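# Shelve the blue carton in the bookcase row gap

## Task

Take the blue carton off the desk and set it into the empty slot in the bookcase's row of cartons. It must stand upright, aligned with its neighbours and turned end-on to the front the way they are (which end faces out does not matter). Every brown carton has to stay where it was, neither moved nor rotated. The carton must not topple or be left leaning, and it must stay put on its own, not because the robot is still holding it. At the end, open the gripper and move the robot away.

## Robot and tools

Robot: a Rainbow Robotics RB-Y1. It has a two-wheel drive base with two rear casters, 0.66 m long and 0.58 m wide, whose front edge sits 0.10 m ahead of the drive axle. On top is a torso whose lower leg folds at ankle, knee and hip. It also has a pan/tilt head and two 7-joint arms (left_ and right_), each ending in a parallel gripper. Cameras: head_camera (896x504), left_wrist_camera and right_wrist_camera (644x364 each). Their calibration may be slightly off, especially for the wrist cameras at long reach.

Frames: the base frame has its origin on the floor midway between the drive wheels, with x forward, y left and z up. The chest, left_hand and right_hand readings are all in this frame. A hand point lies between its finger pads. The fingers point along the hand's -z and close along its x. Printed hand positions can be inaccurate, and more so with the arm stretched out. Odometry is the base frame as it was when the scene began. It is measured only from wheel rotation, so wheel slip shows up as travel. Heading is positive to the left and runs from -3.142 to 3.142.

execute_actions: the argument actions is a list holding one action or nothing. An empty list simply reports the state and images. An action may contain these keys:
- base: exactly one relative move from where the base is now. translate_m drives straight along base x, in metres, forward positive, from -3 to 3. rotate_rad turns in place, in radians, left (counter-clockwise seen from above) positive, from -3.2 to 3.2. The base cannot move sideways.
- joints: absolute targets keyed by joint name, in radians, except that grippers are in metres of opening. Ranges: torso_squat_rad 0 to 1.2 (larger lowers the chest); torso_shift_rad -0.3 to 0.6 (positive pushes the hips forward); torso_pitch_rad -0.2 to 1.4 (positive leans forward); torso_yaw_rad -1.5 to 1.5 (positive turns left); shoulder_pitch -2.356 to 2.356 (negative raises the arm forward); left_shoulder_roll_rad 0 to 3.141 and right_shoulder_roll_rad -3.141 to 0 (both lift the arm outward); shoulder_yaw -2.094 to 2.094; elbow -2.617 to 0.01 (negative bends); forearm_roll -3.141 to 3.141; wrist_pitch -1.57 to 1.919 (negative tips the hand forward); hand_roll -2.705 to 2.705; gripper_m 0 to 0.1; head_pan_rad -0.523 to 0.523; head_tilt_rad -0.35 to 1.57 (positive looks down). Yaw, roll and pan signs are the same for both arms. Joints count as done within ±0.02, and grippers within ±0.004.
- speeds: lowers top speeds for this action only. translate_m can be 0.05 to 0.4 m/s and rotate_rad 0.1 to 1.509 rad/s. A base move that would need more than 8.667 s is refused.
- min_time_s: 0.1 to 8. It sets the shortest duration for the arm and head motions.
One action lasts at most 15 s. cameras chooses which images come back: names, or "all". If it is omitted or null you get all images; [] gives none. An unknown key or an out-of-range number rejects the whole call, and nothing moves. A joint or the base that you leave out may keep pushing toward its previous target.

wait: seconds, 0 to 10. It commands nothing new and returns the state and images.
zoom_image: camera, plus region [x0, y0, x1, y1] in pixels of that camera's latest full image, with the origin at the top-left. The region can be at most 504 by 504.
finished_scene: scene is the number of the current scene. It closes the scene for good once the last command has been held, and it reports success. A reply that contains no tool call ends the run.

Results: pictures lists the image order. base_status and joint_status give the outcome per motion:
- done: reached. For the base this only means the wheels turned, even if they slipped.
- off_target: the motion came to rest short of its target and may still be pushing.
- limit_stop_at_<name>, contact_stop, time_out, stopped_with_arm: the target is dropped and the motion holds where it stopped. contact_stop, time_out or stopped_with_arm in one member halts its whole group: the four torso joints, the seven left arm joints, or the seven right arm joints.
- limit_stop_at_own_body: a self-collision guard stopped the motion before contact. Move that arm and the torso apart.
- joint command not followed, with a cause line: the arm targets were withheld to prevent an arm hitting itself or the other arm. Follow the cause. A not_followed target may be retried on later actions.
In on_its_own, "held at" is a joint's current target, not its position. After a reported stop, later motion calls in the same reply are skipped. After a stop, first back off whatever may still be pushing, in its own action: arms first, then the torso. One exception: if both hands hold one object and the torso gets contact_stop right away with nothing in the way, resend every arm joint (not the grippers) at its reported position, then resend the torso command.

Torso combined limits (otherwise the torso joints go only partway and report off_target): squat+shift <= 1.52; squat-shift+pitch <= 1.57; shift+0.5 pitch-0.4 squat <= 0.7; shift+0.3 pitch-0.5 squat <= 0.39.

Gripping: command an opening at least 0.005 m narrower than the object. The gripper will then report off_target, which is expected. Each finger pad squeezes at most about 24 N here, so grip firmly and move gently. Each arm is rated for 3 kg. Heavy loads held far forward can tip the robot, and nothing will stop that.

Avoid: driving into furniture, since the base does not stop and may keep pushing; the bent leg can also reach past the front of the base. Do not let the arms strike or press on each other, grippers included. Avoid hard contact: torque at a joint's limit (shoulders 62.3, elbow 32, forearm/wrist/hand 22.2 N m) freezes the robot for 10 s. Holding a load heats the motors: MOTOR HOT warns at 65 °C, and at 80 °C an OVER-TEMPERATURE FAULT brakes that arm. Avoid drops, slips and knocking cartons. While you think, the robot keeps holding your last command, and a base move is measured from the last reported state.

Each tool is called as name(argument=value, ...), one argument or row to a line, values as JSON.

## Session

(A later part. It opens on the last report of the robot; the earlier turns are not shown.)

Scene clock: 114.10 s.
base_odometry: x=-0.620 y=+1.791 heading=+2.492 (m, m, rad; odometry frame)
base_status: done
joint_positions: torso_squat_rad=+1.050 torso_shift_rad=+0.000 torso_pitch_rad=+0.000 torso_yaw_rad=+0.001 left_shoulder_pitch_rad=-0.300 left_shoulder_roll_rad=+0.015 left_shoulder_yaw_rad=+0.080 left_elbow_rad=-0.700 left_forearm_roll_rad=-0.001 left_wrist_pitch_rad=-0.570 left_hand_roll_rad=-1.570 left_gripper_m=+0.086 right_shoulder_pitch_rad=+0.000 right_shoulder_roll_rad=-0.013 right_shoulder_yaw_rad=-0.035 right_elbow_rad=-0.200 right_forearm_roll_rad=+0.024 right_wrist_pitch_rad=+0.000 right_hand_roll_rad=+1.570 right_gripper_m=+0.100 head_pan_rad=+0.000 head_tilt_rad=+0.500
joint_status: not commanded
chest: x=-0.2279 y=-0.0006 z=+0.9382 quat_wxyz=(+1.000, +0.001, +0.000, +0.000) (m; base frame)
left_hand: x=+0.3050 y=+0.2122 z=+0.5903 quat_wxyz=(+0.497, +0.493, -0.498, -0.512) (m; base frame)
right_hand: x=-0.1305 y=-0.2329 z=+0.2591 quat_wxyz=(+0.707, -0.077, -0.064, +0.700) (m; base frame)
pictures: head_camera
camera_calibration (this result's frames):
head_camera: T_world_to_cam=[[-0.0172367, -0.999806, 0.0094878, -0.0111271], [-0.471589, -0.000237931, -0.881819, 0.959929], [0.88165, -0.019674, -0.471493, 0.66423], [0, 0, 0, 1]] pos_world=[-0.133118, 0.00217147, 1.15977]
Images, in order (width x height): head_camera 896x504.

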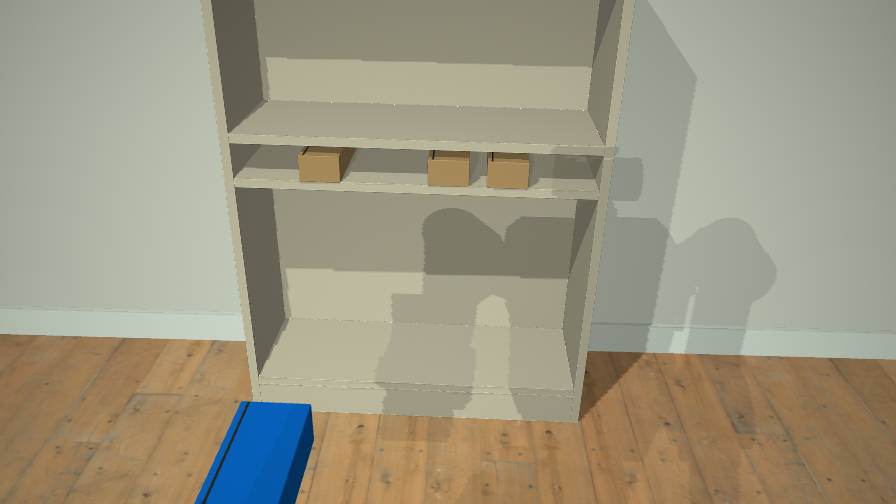

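execute_actions(
  actions=[
    {"base":{"rotate_rad":-0.25},"joints":{"torso_squat_rad":1.0}},
  ],
  cameras=[],
)

execute_actions(
  actions=[
    {"base":{"translate_m":0.4}},
  ],
  cameras=[],
)

execute_actions(
  actions=[
    {"base":{"rotate_rad":0.21},"joints":{"head_tilt_rad":0.6}},
  ],
  cameras=["head_camera","left_wrist_camera"],
)

Scene clock: 122.03 s.
base_odometry: x=-0.620 y=+1.791 heading=+2.242 (m, m, rad; odometry frame)
base_status: done
joint_positions: torso_squat_rad=+1.000 torso_shift_rad=+0.000 torso_pitch_rad=+0.000 torso_yaw_rad=+0.001 left_shoulder_pitch_rad=-0.300 left_shoulder_roll_rad=+0.015 left_shoulder_yaw_rad=+0.080 left_elbow_rad=-0.700 left_forearm_roll_rad=-0.001 left_wrist_pitch_rad=-0.570 left_hand_roll_rad=-1.570 left_gripper_m=+0.086 right_shoulder_pitch_rad=+0.000 right_shoulder_roll_rad=-0.013 right_shoulder_yaw_rad=-0.035 right_elbow_rad=-0.200 right_forearm_roll_rad=+0.024 right_wrist_pitch_rad=+0.000 right_hand_roll_rad=+1.570 right_gripper_m=+0.100 head_pan_rad=+0.000 head_tilt_rad=+0.500
joint_status: all done
chest: x=-0.2279 y=-0.0006 z=+0.9681 quat_wxyz=(+1.000, +0.001, +0.000, +0.000) (m; base frame)
left_hand: x=+0.3050 y=+0.2122 z=+0.6201 quat_wxyz=(+0.497, +0.492, -0.498, -0.512) (m; base frame)
right_hand: x=-0.1305 y=-0.2329 z=+0.2889 quat_wxyz=(+0.707, -0.077, -0.064, +0.700) (m; base frame)
pictures: none
No camera images: the call's "cameras" was empty. Leave "cameras" out to get every camera's image.

Scene clock: 124.50 s.
base_odometry: x=-0.869 y=+2.104 heading=+2.242 (m, m, rad; odometry frame)
base_status: done
joint_positions: torso_squat_rad=+1.000 torso_shift_rad=+0.000 torso_pitch_rad=+0.000 torso_yaw_rad=+0.001 left_shoulder_pitch_rad=-0.300 left_shoulder_roll_rad=+0.015 left_shoulder_yaw_rad=+0.080 left_elbow_rad=-0.700 left_forearm_roll_rad=-0.001 left_wrist_pitch_rad=-0.570 left_hand_roll_rad=-1.570 left_gripper_m=+0.086 right_shoulder_pitch_rad=+0.000 right_shoulder_roll_rad=-0.013 right_shoulder_yaw_rad=-0.035 right_elbow_rad=-0.200 right_forearm_roll_rad=+0.024 right_wrist_pitch_rad=+0.000 right_hand_roll_rad=+1.570 right_gripper_m=+0.100 head_pan_rad=+0.000 head_tilt_rad=+0.500
joint_status: not commanded
chest: x=-0.2279 y=-0.0006 z=+0.9682 quat_wxyz=(+1.000, +0.001, +0.000, +0.000) (m; base frame)
left_hand: x=+0.3050 y=+0.2121 z=+0.6201 quat_wxyz=(+0.497, +0.492, -0.498, -0.512) (m; base frame)
right_hand: x=-0.1304 y=-0.2329 z=+0.2890 quat_wxyz=(+0.707, -0.077, -0.064, +0.700) (m; base frame)
pictures: none
No camera images: the call's "cameras" was empty. Leave "cameras" out to get every camera's image.

Scene clock: 126.13 s.
base_odometry: x=-0.869 y=+2.104 heading=+2.452 (m, m, rad; odometry frame)
base_status: done
joint_positions: torso_squat_rad=+1.000 torso_shift_rad=+0.000 torso_pitch_rad=+0.000 torso_yaw_rad=+0.001 left_shoulder_pitch_rad=-0.300 left_shoulder_roll_rad=+0.015 left_shoulder_yaw_rad=+0.080 left_elbow_rad=-0.700 left_forearm_roll_rad=-0.001 left_wrist_pitch_rad=-0.570 left_hand_roll_rad=-1.570 left_gripper_m=+0.086 right_shoulder_pitch_rad=+0.000 right_shoulder_roll_rad=-0.013 right_shoulder_yaw_rad=-0.035 right_elbow_rad=-0.200 right_forearm_roll_rad=+0.024 right_wrist_pitch_rad=+0.000 right_hand_roll_rad=+1.570 right_gripper_m=+0.100 head_pan_rad=+0.000 head_tilt_rad=+0.600
joint_status: all done
chest: x=-0.2279 y=-0.0006 z=+0.9682 quat_wxyz=(+1.000, +0.001, +0.000, +0.000) (m; base frame)
left_hand: x=+0.3050 y=+0.2121 z=+0.6201 quat_wxyz=(+0.497, +0.492, -0.498, -0.512) (m; base frame)
right_hand: x=-0.1304 y=-0.2329 z=+0.2890 quat_wxyz=(+0.707, -0.077, -0.064, +0.700) (m; base frame)
pictures: head_camera, left_wrist_camera
camera_calibration (this result's frames):
head_camera: T_world_to_cam=[[-0.0160654, -0.999807, 0.0112805, -0.0132687], [-0.557349, -0.000411991, -0.830278, 0.908503], [0.830123, -0.0196259, -0.557235, 0.767794], [0, 0, 0, 1]] pos_world=[-0.131223, 0.00217684, 1.1823]
left_wrist_camera: T_world_to_cam=[[-0.0305946, -0.998796, -0.0383359, 0.246413], [-0.62224, 0.0490476, -0.781288, 0.6973], [0.782228, -0.000049058, -0.622992, 0.236781], [0, 0, 0, 1]] pos_world=[0.25621, 0.211928, 0.701751]
Images, in order (width x height): head_camera 896x504, left_wrist_camera 644x364.

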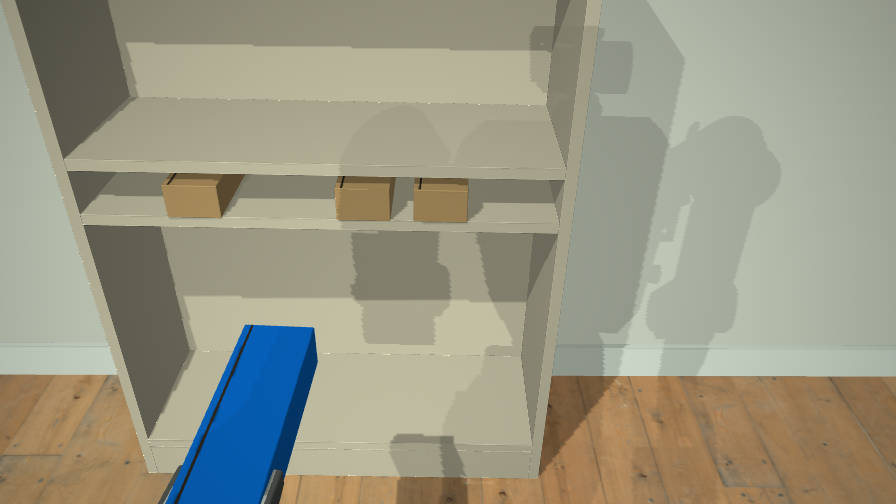

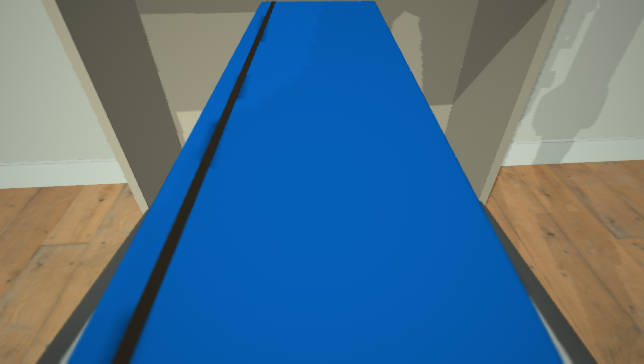

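execute_actions(
  actions=[
    {"base":{"rotate_rad":0.25},"joints":{"torso_squat_rad":0.91}},
  ],
  cameras=[],
)

execute_actions(
  actions=[
    {"base":{"translate_m":0.2}},
  ],
  cameras=[],
)

execute_actions(
  actions=[
    {"base":{"rotate_rad":-0.25}},
  ],
  cameras=["head_camera","left_wrist_camera"],
)

Scene clock: 134.50 s.
base_odometry: x=-0.869 y=+2.104 heading=+2.701 (m, m, rad; odometry frame)
base_status: done
joint_positions: torso_squat_rad=+0.910 torso_shift_rad=+0.000 torso_pitch_rad=+0.000 torso_yaw_rad=+0.001 left_shoulder_pitch_rad=-0.300 left_shoulder_roll_rad=+0.015 left_shoulder_yaw_rad=+0.080 left_elbow_rad=-0.700 left_forearm_roll_rad=-0.001 left_wrist_pitch_rad=-0.570 left_hand_roll_rad=-1.570 left_gripper_m=+0.086 right_shoulder_pitch_rad=+0.000 right_shoulder_roll_rad=-0.013 right_shoulder_yaw_rad=-0.035 right_elbow_rad=-0.200 right_forearm_roll_rad=+0.024 right_wrist_pitch_rad=+0.000 right_hand_roll_rad=+1.570 right_gripper_m=+0.100 head_pan_rad=+0.000 head_tilt_rad=+0.600
joint_status: all done
chest: x=-0.2278 y=-0.0006 z=+1.0196 quat_wxyz=(+1.000, +0.001, +0.000, +0.000) (m; base frame)
left_hand: x=+0.3050 y=+0.2121 z=+0.6715 quat_wxyz=(+0.497, +0.492, -0.498, -0.512) (m; base frame)
right_hand: x=-0.1304 y=-0.2329 z=+0.3404 quat_wxyz=(+0.707, -0.077, -0.064, +0.700) (m; base frame)
pictures: none
No camera images: the call's "cameras" was empty. Leave "cameras" out to get every camera's image.

Scene clock: 136.33 s.
base_odometry: x=-1.050 y=+2.189 heading=+2.702 (m, m, rad; odometry frame)
base_status: done
joint_positions: torso_squat_rad=+0.910 torso_shift_rad=+0.000 torso_pitch_rad=+0.000 torso_yaw_rad=+0.001 left_shoulder_pitch_rad=-0.300 left_shoulder_roll_rad=+0.015 left_shoulder_yaw_rad=+0.080 left_elbow_rad=-0.700 left_forearm_roll_rad=-0.001 left_wrist_pitch_rad=-0.570 left_hand_roll_rad=-1.570 left_gripper_m=+0.086 right_shoulder_pitch_rad=+0.000 right_shoulder_roll_rad=-0.013 right_shoulder_yaw_rad=-0.035 right_elbow_rad=-0.200 right_forearm_roll_rad=+0.024 right_wrist_pitch_rad=+0.000 right_hand_roll_rad=+1.570 right_gripper_m=+0.100 head_pan_rad=+0.000 head_tilt_rad=+0.600
joint_status: not commanded
chest: x=-0.2278 y=-0.0006 z=+1.0196 quat_wxyz=(+1.000, +0.001, +0.000, +0.000) (m; base frame)
left_hand: x=+0.3051 y=+0.2121 z=+0.6715 quat_wxyz=(+0.497, +0.492, -0.498, -0.512) (m; base frame)
right_hand: x=-0.1304 y=-0.2329 z=+0.3404 quat_wxyz=(+0.707, -0.077, -0.064, +0.700) (m; base frame)
pictures: none
No camera images: the call's "cameras" was empty. Leave "cameras" out to get every camera's image.

Scene clock: 138.03 s.
base_odometry: x=-1.050 y=+2.189 heading=+2.452 (m, m, rad; odometry frame)
base_status: done
joint_positions: torso_squat_rad=+0.910 torso_shift_rad=+0.000 torso_pitch_rad=+0.000 torso_yaw_rad=+0.001 left_shoulder_pitch_rad=-0.300 left_shoulder_roll_rad=+0.015 left_shoulder_yaw_rad=+0.080 left_elbow_rad=-0.700 left_forearm_roll_rad=-0.001 left_wrist_pitch_rad=-0.570 left_hand_roll_rad=-1.570 left_gripper_m=+0.086 right_shoulder_pitch_rad=+0.000 right_shoulder_roll_rad=-0.013 right_shoulder_yaw_rad=-0.035 right_elbow_rad=-0.200 right_forearm_roll_rad=+0.024 right_wrist_pitch_rad=+0.000 right_hand_roll_rad=+1.570 right_gripper_m=+0.100 head_pan_rad=+0.000 head_tilt_rad=+0.600
joint_status: not commanded
chest: x=-0.2278 y=-0.0006 z=+1.0196 quat_wxyz=(+1.000, +0.001, +0.000, +0.000) (m; base frame)
left_hand: x=+0.3051 y=+0.2121 z=+0.6715 quat_wxyz=(+0.497, +0.492, -0.498, -0.512) (m; base frame)
right_hand: x=-0.1304 y=-0.2329 z=+0.3404 quat_wxyz=(+0.707, -0.077, -0.064, +0.700) (m; base frame)
pictures: head_camera, left_wrist_camera
camera_calibration (this result's frames):
head_camera: T_world_to_cam=[[-0.0160653, -0.999807, 0.0112964, -0.0138776], [-0.557372, -0.000424686, -0.830263, 0.951183], [0.830107, -0.0196347, -0.557258, 0.79644], [0, 0, 0, 1]] pos_world=[-0.131191, 0.00216685, 1.23371]
left_wrist_camera: T_world_to_cam=[[-0.0306018, -0.998797, -0.0383124, 0.248346], [-0.622245, 0.0490337, -0.781285, 0.737485], [0.782224, -0.0000689973, -0.622997, 0.268793], [0, 0, 0, 1]] pos_world=[0.25624, 0.211904, 0.753158]
Images, in order (width x height): head_camera 896x504, left_wrist_camera 644x364.

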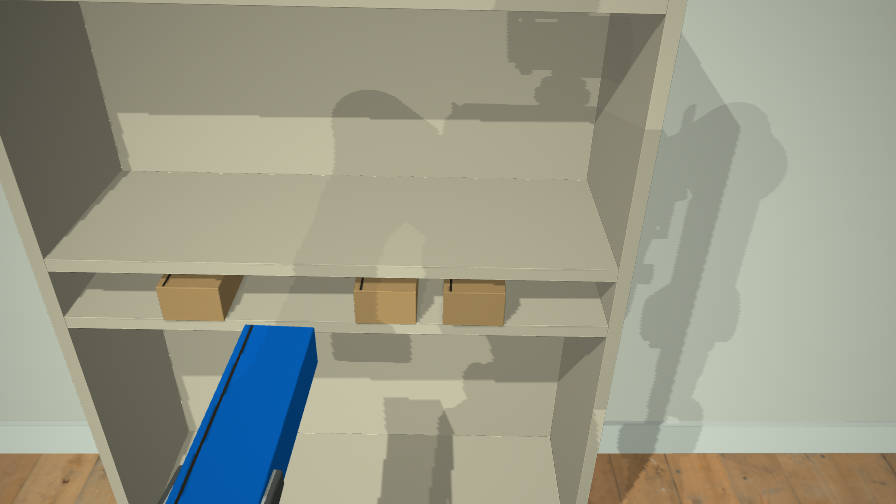

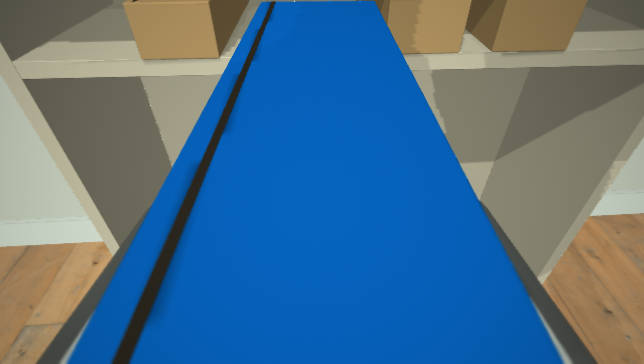

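execute_actions(
  actions=[
    {"base":{"translate_m":0.15},"joints":{"left_shoulder_yaw_rad":0.1},"speeds":{"translate_m":0.1}},
  ],
  cameras=["head_camera","left_wrist_camera"],
)

Scene clock: 143.50 s.
base_odometry: x=-1.165 y=+2.285 heading=+2.453 (m, m, rad; odometry frame)
base_status: done
joint_positions: torso_squat_rad=+0.910 torso_shift_rad=+0.000 torso_pitch_rad=+0.000 torso_yaw_rad=+0.001 left_shoulder_pitch_rad=-0.299 left_shoulder_roll_rad=+0.015 left_shoulder_yaw_rad=+0.100 left_elbow_rad=-0.699 left_forearm_roll_rad=-0.001 left_wrist_pitch_rad=-0.570 left_hand_roll_rad=-1.570 left_gripper_m=+0.086 right_shoulder_pitch_rad=+0.000 right_shoulder_roll_rad=-0.013 right_shoulder_yaw_rad=-0.035 right_elbow_rad=-0.200 right_forearm_roll_rad=+0.024 right_wrist_pitch_rad=+0.000 right_hand_roll_rad=+1.570 right_gripper_m=+0.100 head_pan_rad=+0.000 head_tilt_rad=+0.600
joint_status: all done
chest: x=-0.2278 y=-0.0006 z=+1.0196 quat_wxyz=(+1.000, +0.001, +0.000, +0.000) (m; base frame)
left_hand: x=+0.3048 y=+0.2200 z=+0.6711 quat_wxyz=(+0.504, +0.496, -0.495, -0.506) (m; base frame)
right_hand: x=-0.1303 y=-0.2330 z=+0.3404 quat_wxyz=(+0.707, -0.077, -0.064, +0.700) (m; base frame)
pictures: head_camera, left_wrist_camera
camera_calibration (this result's frames):
head_camera: T_world_to_cam=[[-0.0159257, -0.999809, 0.0112924, -0.0138483], [-0.557389, -0.000498861, -0.830251, 0.951165], [0.830099, -0.0195166, -0.557275, 0.796457], [0, 0, 0, 1]] pos_world=[-0.13119, 0.0021729, 1.23371]
left_wrist_camera: T_world_to_cam=[[-0.0113246, -0.999402, -0.0326785, 0.246618], [-0.623901, 0.032601, -0.780823, 0.740389], [0.781422, 0.0115456, -0.623897, 0.266985], [0, 0, 0, 1]] pos_world=[0.256094, 0.21925, 0.752743]
Images, in order (width x height): head_camera 896x504, left_wrist_camera 644x364.

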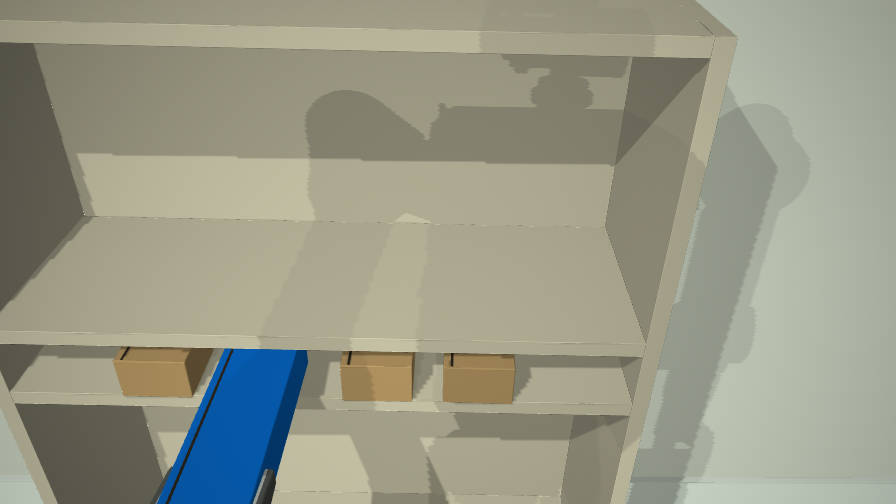

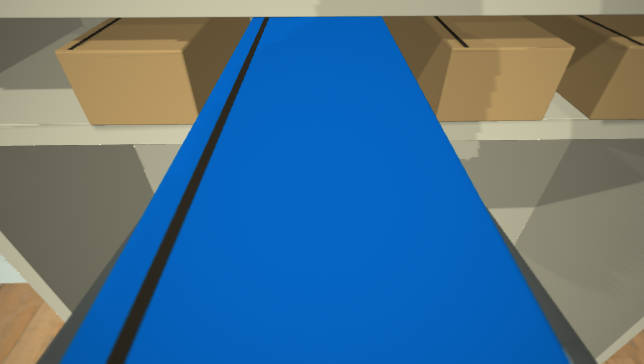

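execute_actions(
  actions=[
    {"base":{"translate_m":0.14},"joints":{"torso_squat_rad":0.925,"head_tilt_rad":0.85},"speeds":{"translate_m":0.1}},
  ],
  cameras=["head_camera","left_wrist_camera"],
)

Scene clock: 150.37 s.
base_odometry: x=-1.274 y=+2.374 heading=+2.454 (m, m, rad; odometry frame)
base_status: done
joint_positions: torso_squat_rad=+0.925 torso_shift_rad=+0.000 torso_pitch_rad=+0.000 torso_yaw_rad=+0.001 left_shoulder_pitch_rad=-0.300 left_shoulder_roll_rad=+0.015 left_shoulder_yaw_rad=+0.100 left_elbow_rad=-0.700 left_forearm_roll_rad=-0.001 left_wrist_pitch_rad=-0.570 left_hand_roll_rad=-1.570 left_gripper_m=+0.086 right_shoulder_pitch_rad=+0.000 right_shoulder_roll_rad=-0.013 right_shoulder_yaw_rad=-0.035 right_elbow_rad=-0.200 right_forearm_roll_rad=+0.024 right_wrist_pitch_rad=+0.000 right_hand_roll_rad=+1.570 right_gripper_m=+0.100 head_pan_rad=+0.000 head_tilt_rad=+0.850
joint_status: all done
chest: x=-0.2279 y=-0.0006 z=+1.0112 quat_wxyz=(+1.000, +0.001, +0.000, +0.000) (m; base frame)
left_hand: x=+0.3050 y=+0.2199 z=+0.6632 quat_wxyz=(+0.504, +0.496, -0.495, -0.505) (m; base frame)
right_hand: x=-0.1303 y=-0.2330 z=+0.3321 quat_wxyz=(+0.707, -0.077, -0.064, +0.700) (m; base frame)
pictures: head_camera, left_wrist_camera
camera_calibration (this result's frames):
head_camera: T_world_to_cam=[[-0.0122931, -0.99981, 0.0151593, -0.0176888], [-0.745317, -0.000944803, -0.66671, 0.707367], [0.666597, -0.0194944, -0.745163, 0.985831], [0, 0, 0, 1]] pos_world=[-0.130157, 0.0022011, 1.20648]
left_wrist_camera: T_world_to_cam=[[-0.0114001, -0.999399, -0.0327411, 0.246396], [-0.623188, 0.0327076, -0.781388, 0.734464], [0.781989, 0.0114959, -0.623186, 0.261267], [0, 0, 0, 1]] pos_world=[0.256209, 0.219222, 0.744786]
Images, in order (width x height): head_camera 896x504, left_wrist_camera 644x364.

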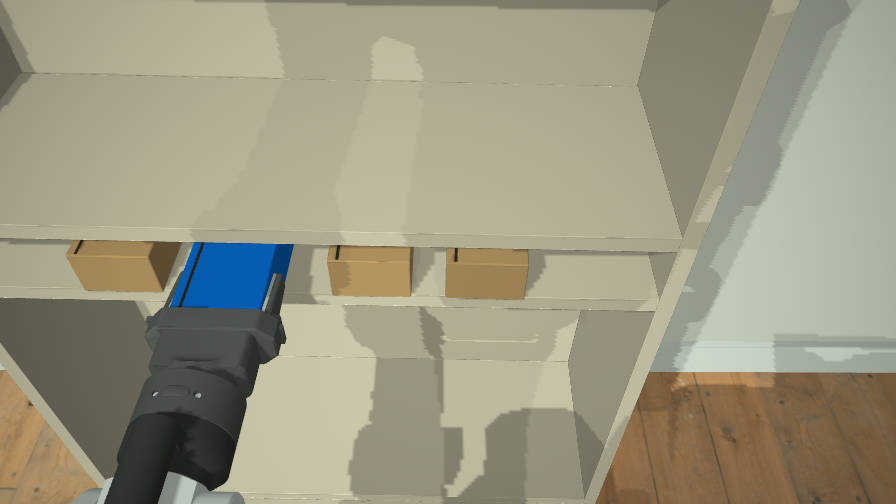

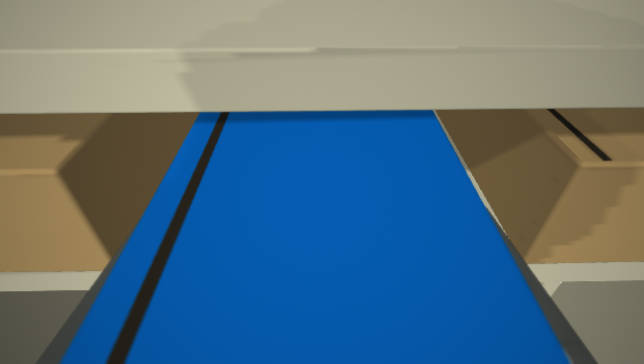

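Release, back off, close, and push the rest.

execute_actions(
  actions=[
    {"joints":{"left_gripper_m":0.1}},
  ],
  cameras=[],
)

execute_actions(
  actions=[
    {"base":{"translate_m":-0.1}},
  ],
  cameras=[],
)

execute_actions(
  actions=[
    {"joints":{"left_gripper_m":0.03}},
  ],
  cameras=[],
)

execute_actions(
  actions=[
    {"base":{"translate_m":0.09},"speeds":{"translate_m":0.08}},
  ],
  cameras=["head_camera","left_wrist_camera"],
)

Scene clock: 163.37 s.
base_odometry: x=-1.274 y=+2.374 heading=+2.454 (m, m, rad; odometry frame)
base_status: not commanded
joint_positions: torso_squat_rad=+0.925 torso_shift_rad=+0.000 torso_pitch_rad=+0.000 torso_yaw_rad=+0.001 left_shoulder_pitch_rad=-0.300 left_shoulder_roll_rad=+0.015 left_shoulder_yaw_rad=+0.100 left_elbow_rad=-0.700 left_forearm_roll_rad=-0.001 left_wrist_pitch_rad=-0.570 left_hand_roll_rad=-1.570 left_gripper_m=+0.100 right_shoulder_pitch_rad=+0.000 right_shoulder_roll_rad=-0.013 right_shoulder_yaw_rad=-0.035 right_elbow_rad=-0.200 right_forearm_roll_rad=+0.024 right_wrist_pitch_rad=+0.000 right_hand_roll_rad=+1.570 right_gripper_m=+0.100 head_pan_rad=+0.000 head_tilt_rad=+0.850
joint_status: all done
chest: x=-0.2279 y=-0.0006 z=+1.0112 quat_wxyz=(+1.000, +0.001, +0.000, +0.000) (m; base frame)
left_hand: x=+0.3050 y=+0.2199 z=+0.6632 quat_wxyz=(+0.504, +0.496, -0.495, -0.505) (m; base frame)
right_hand: x=-0.1303 y=-0.2330 z=+0.3321 quat_wxyz=(+0.707, -0.077, -0.064, +0.700) (m; base frame)
pictures: none
No camera images: the call's "cameras" was empty. Leave "cameras" out to get every camera's image.

Scene clock: 164.83 s.
base_odometry: x=-1.196 y=+2.310 heading=+2.453 (m, m, rad; odometry frame)
base_status: done
joint_positions: torso_squat_rad=+0.925 torso_shift_rad=+0.000 torso_pitch_rad=+0.000 torso_yaw_rad=+0.001 left_shoulder_pitch_rad=-0.300 left_shoulder_roll_rad=+0.015 left_shoulder_yaw_rad=+0.100 left_elbow_rad=-0.700 left_forearm_roll_rad=-0.001 left_wrist_pitch_rad=-0.570 left_hand_roll_rad=-1.570 left_gripper_m=+0.100 right_shoulder_pitch_rad=+0.000 right_shoulder_roll_rad=-0.013 right_shoulder_yaw_rad=-0.035 right_elbow_rad=-0.200 right_forearm_roll_rad=+0.024 right_wrist_pitch_rad=+0.000 right_hand_roll_rad=+1.570 right_gripper_m=+0.100 head_pan_rad=+0.000 head_tilt_rad=+0.850
joint_status: not commanded
chest: x=-0.2280 y=-0.0006 z=+1.0112 quat_wxyz=(+1.000, +0.001, +0.000, +0.000) (m; base frame)
left_hand: x=+0.3050 y=+0.2199 z=+0.6633 quat_wxyz=(+0.504, +0.496, -0.495, -0.505) (m; base frame)
right_hand: x=-0.1304 y=-0.2330 z=+0.3320 quat_wxyz=(+0.707, -0.077, -0.064, +0.700) (m; base frame)
pictures: none
No camera images: the call's "cameras" was empty. Leave "cameras" out to get every camera's image.

Scene clock: 166.03 s.
base_odometry: x=-1.196 y=+2.310 heading=+2.453 (m, m, rad; odometry frame)
base_status: not commanded
joint_positions: torso_squat_rad=+0.925 torso_shift_rad=+0.000 torso_pitch_rad=+0.000 torso_yaw_rad=+0.001 left_shoulder_pitch_rad=-0.300 left_shoulder_roll_rad=+0.015 left_shoulder_yaw_rad=+0.100 left_elbow_rad=-0.700 left_forearm_roll_rad=-0.001 left_wrist_pitch_rad=-0.570 left_hand_roll_rad=-1.570 left_gripper_m=+0.030 right_shoulder_pitch_rad=+0.000 right_shoulder_roll_rad=-0.013 right_shoulder_yaw_rad=-0.035 right_elbow_rad=-0.200 right_forearm_roll_rad=+0.024 right_wrist_pitch_rad=+0.000 right_hand_roll_rad=+1.570 right_gripper_m=+0.100 head_pan_rad=+0.000 head_tilt_rad=+0.850
joint_status: all done
chest: x=-0.2280 y=-0.0006 z=+1.0112 quat_wxyz=(+1.000, +0.001, +0.000, +0.000) (m; base frame)
left_hand: x=+0.3050 y=+0.2199 z=+0.6633 quat_wxyz=(+0.504, +0.496, -0.495, -0.505) (m; base frame)
right_hand: x=-0.1304 y=-0.2330 z=+0.3320 quat_wxyz=(+0.707, -0.077, -0.064, +0.700) (m; base frame)
pictures: none
No camera images: the call's "cameras" was empty. Leave "cameras" out to get every camera's image.

Scene clock: 167.77 s.
base_odometry: x=-1.266 y=+2.367 heading=+2.454 (m, m, rad; odometry frame)
base_status: done
joint_positions: torso_squat_rad=+0.925 torso_shift_rad=+0.000 torso_pitch_rad=+0.000 torso_yaw_rad=+0.001 left_shoulder_pitch_rad=-0.300 left_shoulder_roll_rad=+0.015 left_shoulder_yaw_rad=+0.100 left_elbow_rad=-0.700 left_forearm_roll_rad=-0.001 left_wrist_pitch_rad=-0.570 left_hand_roll_rad=-1.570 left_gripper_m=+0.030 right_shoulder_pitch_rad=+0.000 right_shoulder_roll_rad=-0.013 right_shoulder_yaw_rad=-0.035 right_elbow_rad=-0.200 right_forearm_roll_rad=+0.024 right_wrist_pitch_rad=+0.000 right_hand_roll_rad=+1.570 right_gripper_m=+0.100 head_pan_rad=+0.000 head_tilt_rad=+0.850
joint_status: not commanded
chest: x=-0.2279 y=-0.0006 z=+1.0112 quat_wxyz=(+1.000, +0.001, +0.000, +0.000) (m; base frame)
left_hand: x=+0.3051 y=+0.2199 z=+0.6632 quat_wxyz=(+0.504, +0.496, -0.495, -0.505) (m; base frame)
right_hand: x=-0.1304 y=-0.2330 z=+0.3320 quat_wxyz=(+0.707, -0.077, -0.064, +0.700) (m; base frame)
pictures: head_camera, left_wrist_camera
camera_calibration (this result's frames):
head_camera: T_world_to_cam=[[-0.0123023, -0.999809, 0.0151595, -0.0176908], [-0.745321, -0.000937891, -0.666705, 0.707361], [0.666592, -0.0195007, -0.745168, 0.985828], [0, 0, 0, 1]] pos_world=[-0.130151, 0.00220029, 1.20648]
left_wrist_camera: T_world_to_cam=[[-0.0114127, -0.999398, -0.0327578, 0.246411], [-0.623028, 0.0327308, -0.781514, 0.734586], [0.782116, 0.0114899, -0.623027, 0.261136], [0, 0, 0, 1]] pos_world=[0.256241, 0.219218, 0.744856]
Images, in order (width x height): head_camera 896x504, left_wrist_camera 644x364.

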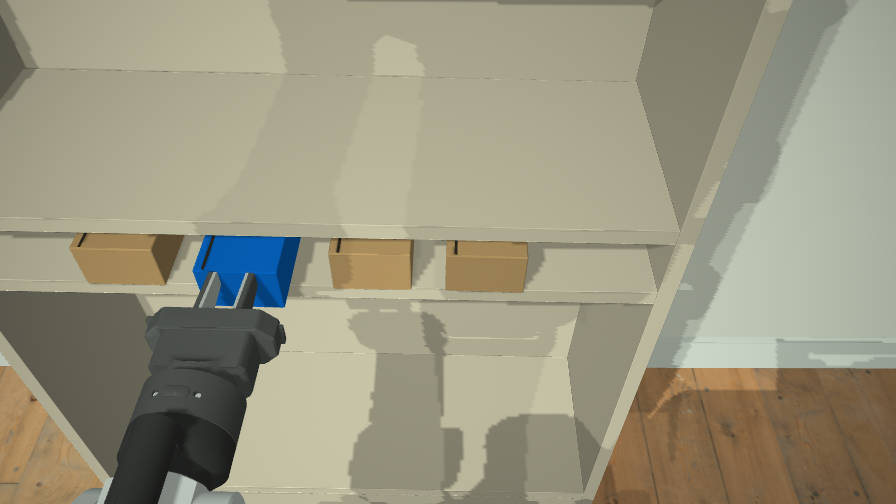

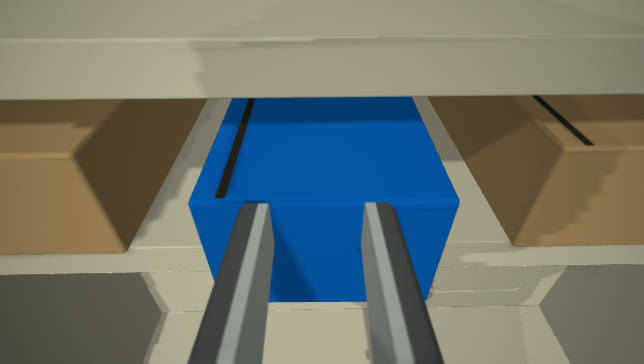

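About 2.7 cm more.

execute_actions(
  actions=[
    {"base":{"translate_m":0.027},"speeds":{"translate_m":0.08}},
  ],
  cameras=["left_wrist_camera"],
)

execute_actions(
  actions=[
    {"base":{"translate_m":-0.3}},
  ],
  cameras=["head_camera"],
)

Scene clock: 177.37 s.
base_odometry: x=-1.287 y=+2.385 heading=+2.454 (m, m, rad; odometry frame)
base_status: done
joint_positions: torso_squat_rad=+0.925 torso_shift_rad=+0.000 torso_pitch_rad=+0.000 torso_yaw_rad=+0.001 left_shoulder_pitch_rad=-0.300 left_shoulder_roll_rad=+0.015 left_shoulder_yaw_rad=+0.100 left_elbow_rad=-0.700 left_forearm_roll_rad=-0.001 left_wrist_pitch_rad=-0.570 left_hand_roll_rad=-1.570 left_gripper_m=+0.030 right_shoulder_pitch_rad=+0.000 right_shoulder_roll_rad=-0.013 right_shoulder_yaw_rad=-0.035 right_elbow_rad=-0.200 right_forearm_roll_rad=+0.024 right_wrist_pitch_rad=+0.000 right_hand_roll_rad=+1.570 right_gripper_m=+0.100 head_pan_rad=+0.000 head_tilt_rad=+0.850
joint_status: not commanded
chest: x=-0.2279 y=-0.0006 z=+1.0112 quat_wxyz=(+1.000, +0.001, +0.000, +0.000) (m; base frame)
left_hand: x=+0.3051 y=+0.2199 z=+0.6632 quat_wxyz=(+0.504, +0.496, -0.495, -0.505) (m; base frame)
right_hand: x=-0.1304 y=-0.2330 z=+0.3320 quat_wxyz=(+0.707, -0.077, -0.064, +0.700) (m; base frame)
pictures: left_wrist_camera
camera_calibration (this result's frames):
left_wrist_camera: T_world_to_cam=[[-0.0114193, -0.999398, -0.0327634, 0.246415], [-0.623037, 0.0327392, -0.781507, 0.734591], [0.782109, 0.0114886, -0.623036, 0.261125], [0, 0, 0, 1]] pos_world=[0.256264, 0.219217, 0.744851]
Images, in order (width x height): left_wrist_camera 644x364.

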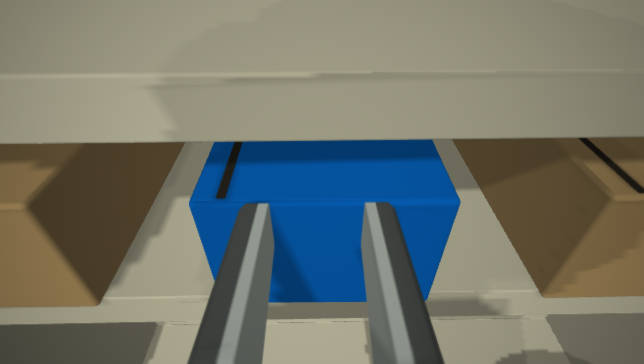

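Scene clock: 179.83 s.
base_odometry: x=-1.055 y=+2.194 heading=+2.455 (m, m, rad; odometry frame)
base_status: done
joint_positions: torso_squat_rad=+0.925 torso_shift_rad=+0.000 torso_pitch_rad=+0.000 torso_yaw_rad=+0.001 left_shoulder_pitch_rad=-0.300 left_shoulder_roll_rad=+0.015 left_shoulder_yaw_rad=+0.100 left_elbow_rad=-0.700 left_forearm_roll_rad=-0.001 left_wrist_pitch_rad=-0.570 left_hand_roll_rad=-1.570 left_gripper_m=+0.030 right_shoulder_pitch_rad=+0.000 right_shoulder_roll_rad=-0.013 right_shoulder_yaw_rad=-0.035 right_elbow_rad=-0.200 right_forearm_roll_rad=+0.024 right_wrist_pitch_rad=+0.000 right_hand_roll_rad=+1.570 right_gripper_m=+0.100 head_pan_rad=+0.000 head_tilt_rad=+0.850
joint_status: not commanded
chest: x=-0.2280 y=-0.0006 z=+1.0112 quat_wxyz=(+1.000, +0.001, +0.000, +0.000) (m; base frame)
left_hand: x=+0.3050 y=+0.2200 z=+0.6633 quat_wxyz=(+0.504, +0.496, -0.495, -0.505) (m; base frame)
right_hand: x=-0.1305 y=-0.2330 z=+0.3320 quat_wxyz=(+0.707, -0.077, -0.064, +0.700) (m; base frame)
pictures: head_camera
camera_calibration (this result's frames):
head_camera: T_world_to_cam=[[-0.01231, -0.999809, 0.0151572, -0.0176914], [-0.745212, -0.00093386, -0.666827, 0.707424], [0.666714, -0.0195039, -0.745058, 0.9858], [0, 0, 0, 1]] pos_world=[-0.130283, 0.00219958, 1.20648]
Images, in order (width x height): head_camera 896x504.

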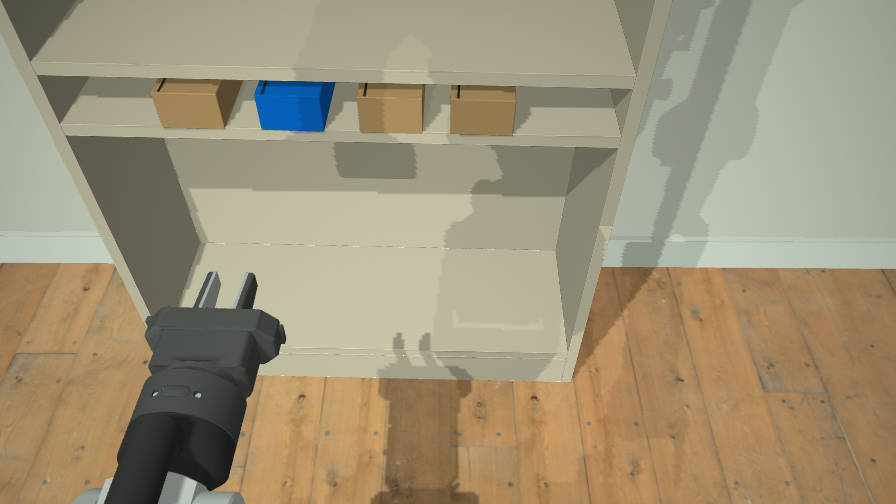

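finished_scene(
  scene=1,
)

The scene is finished: the task was done.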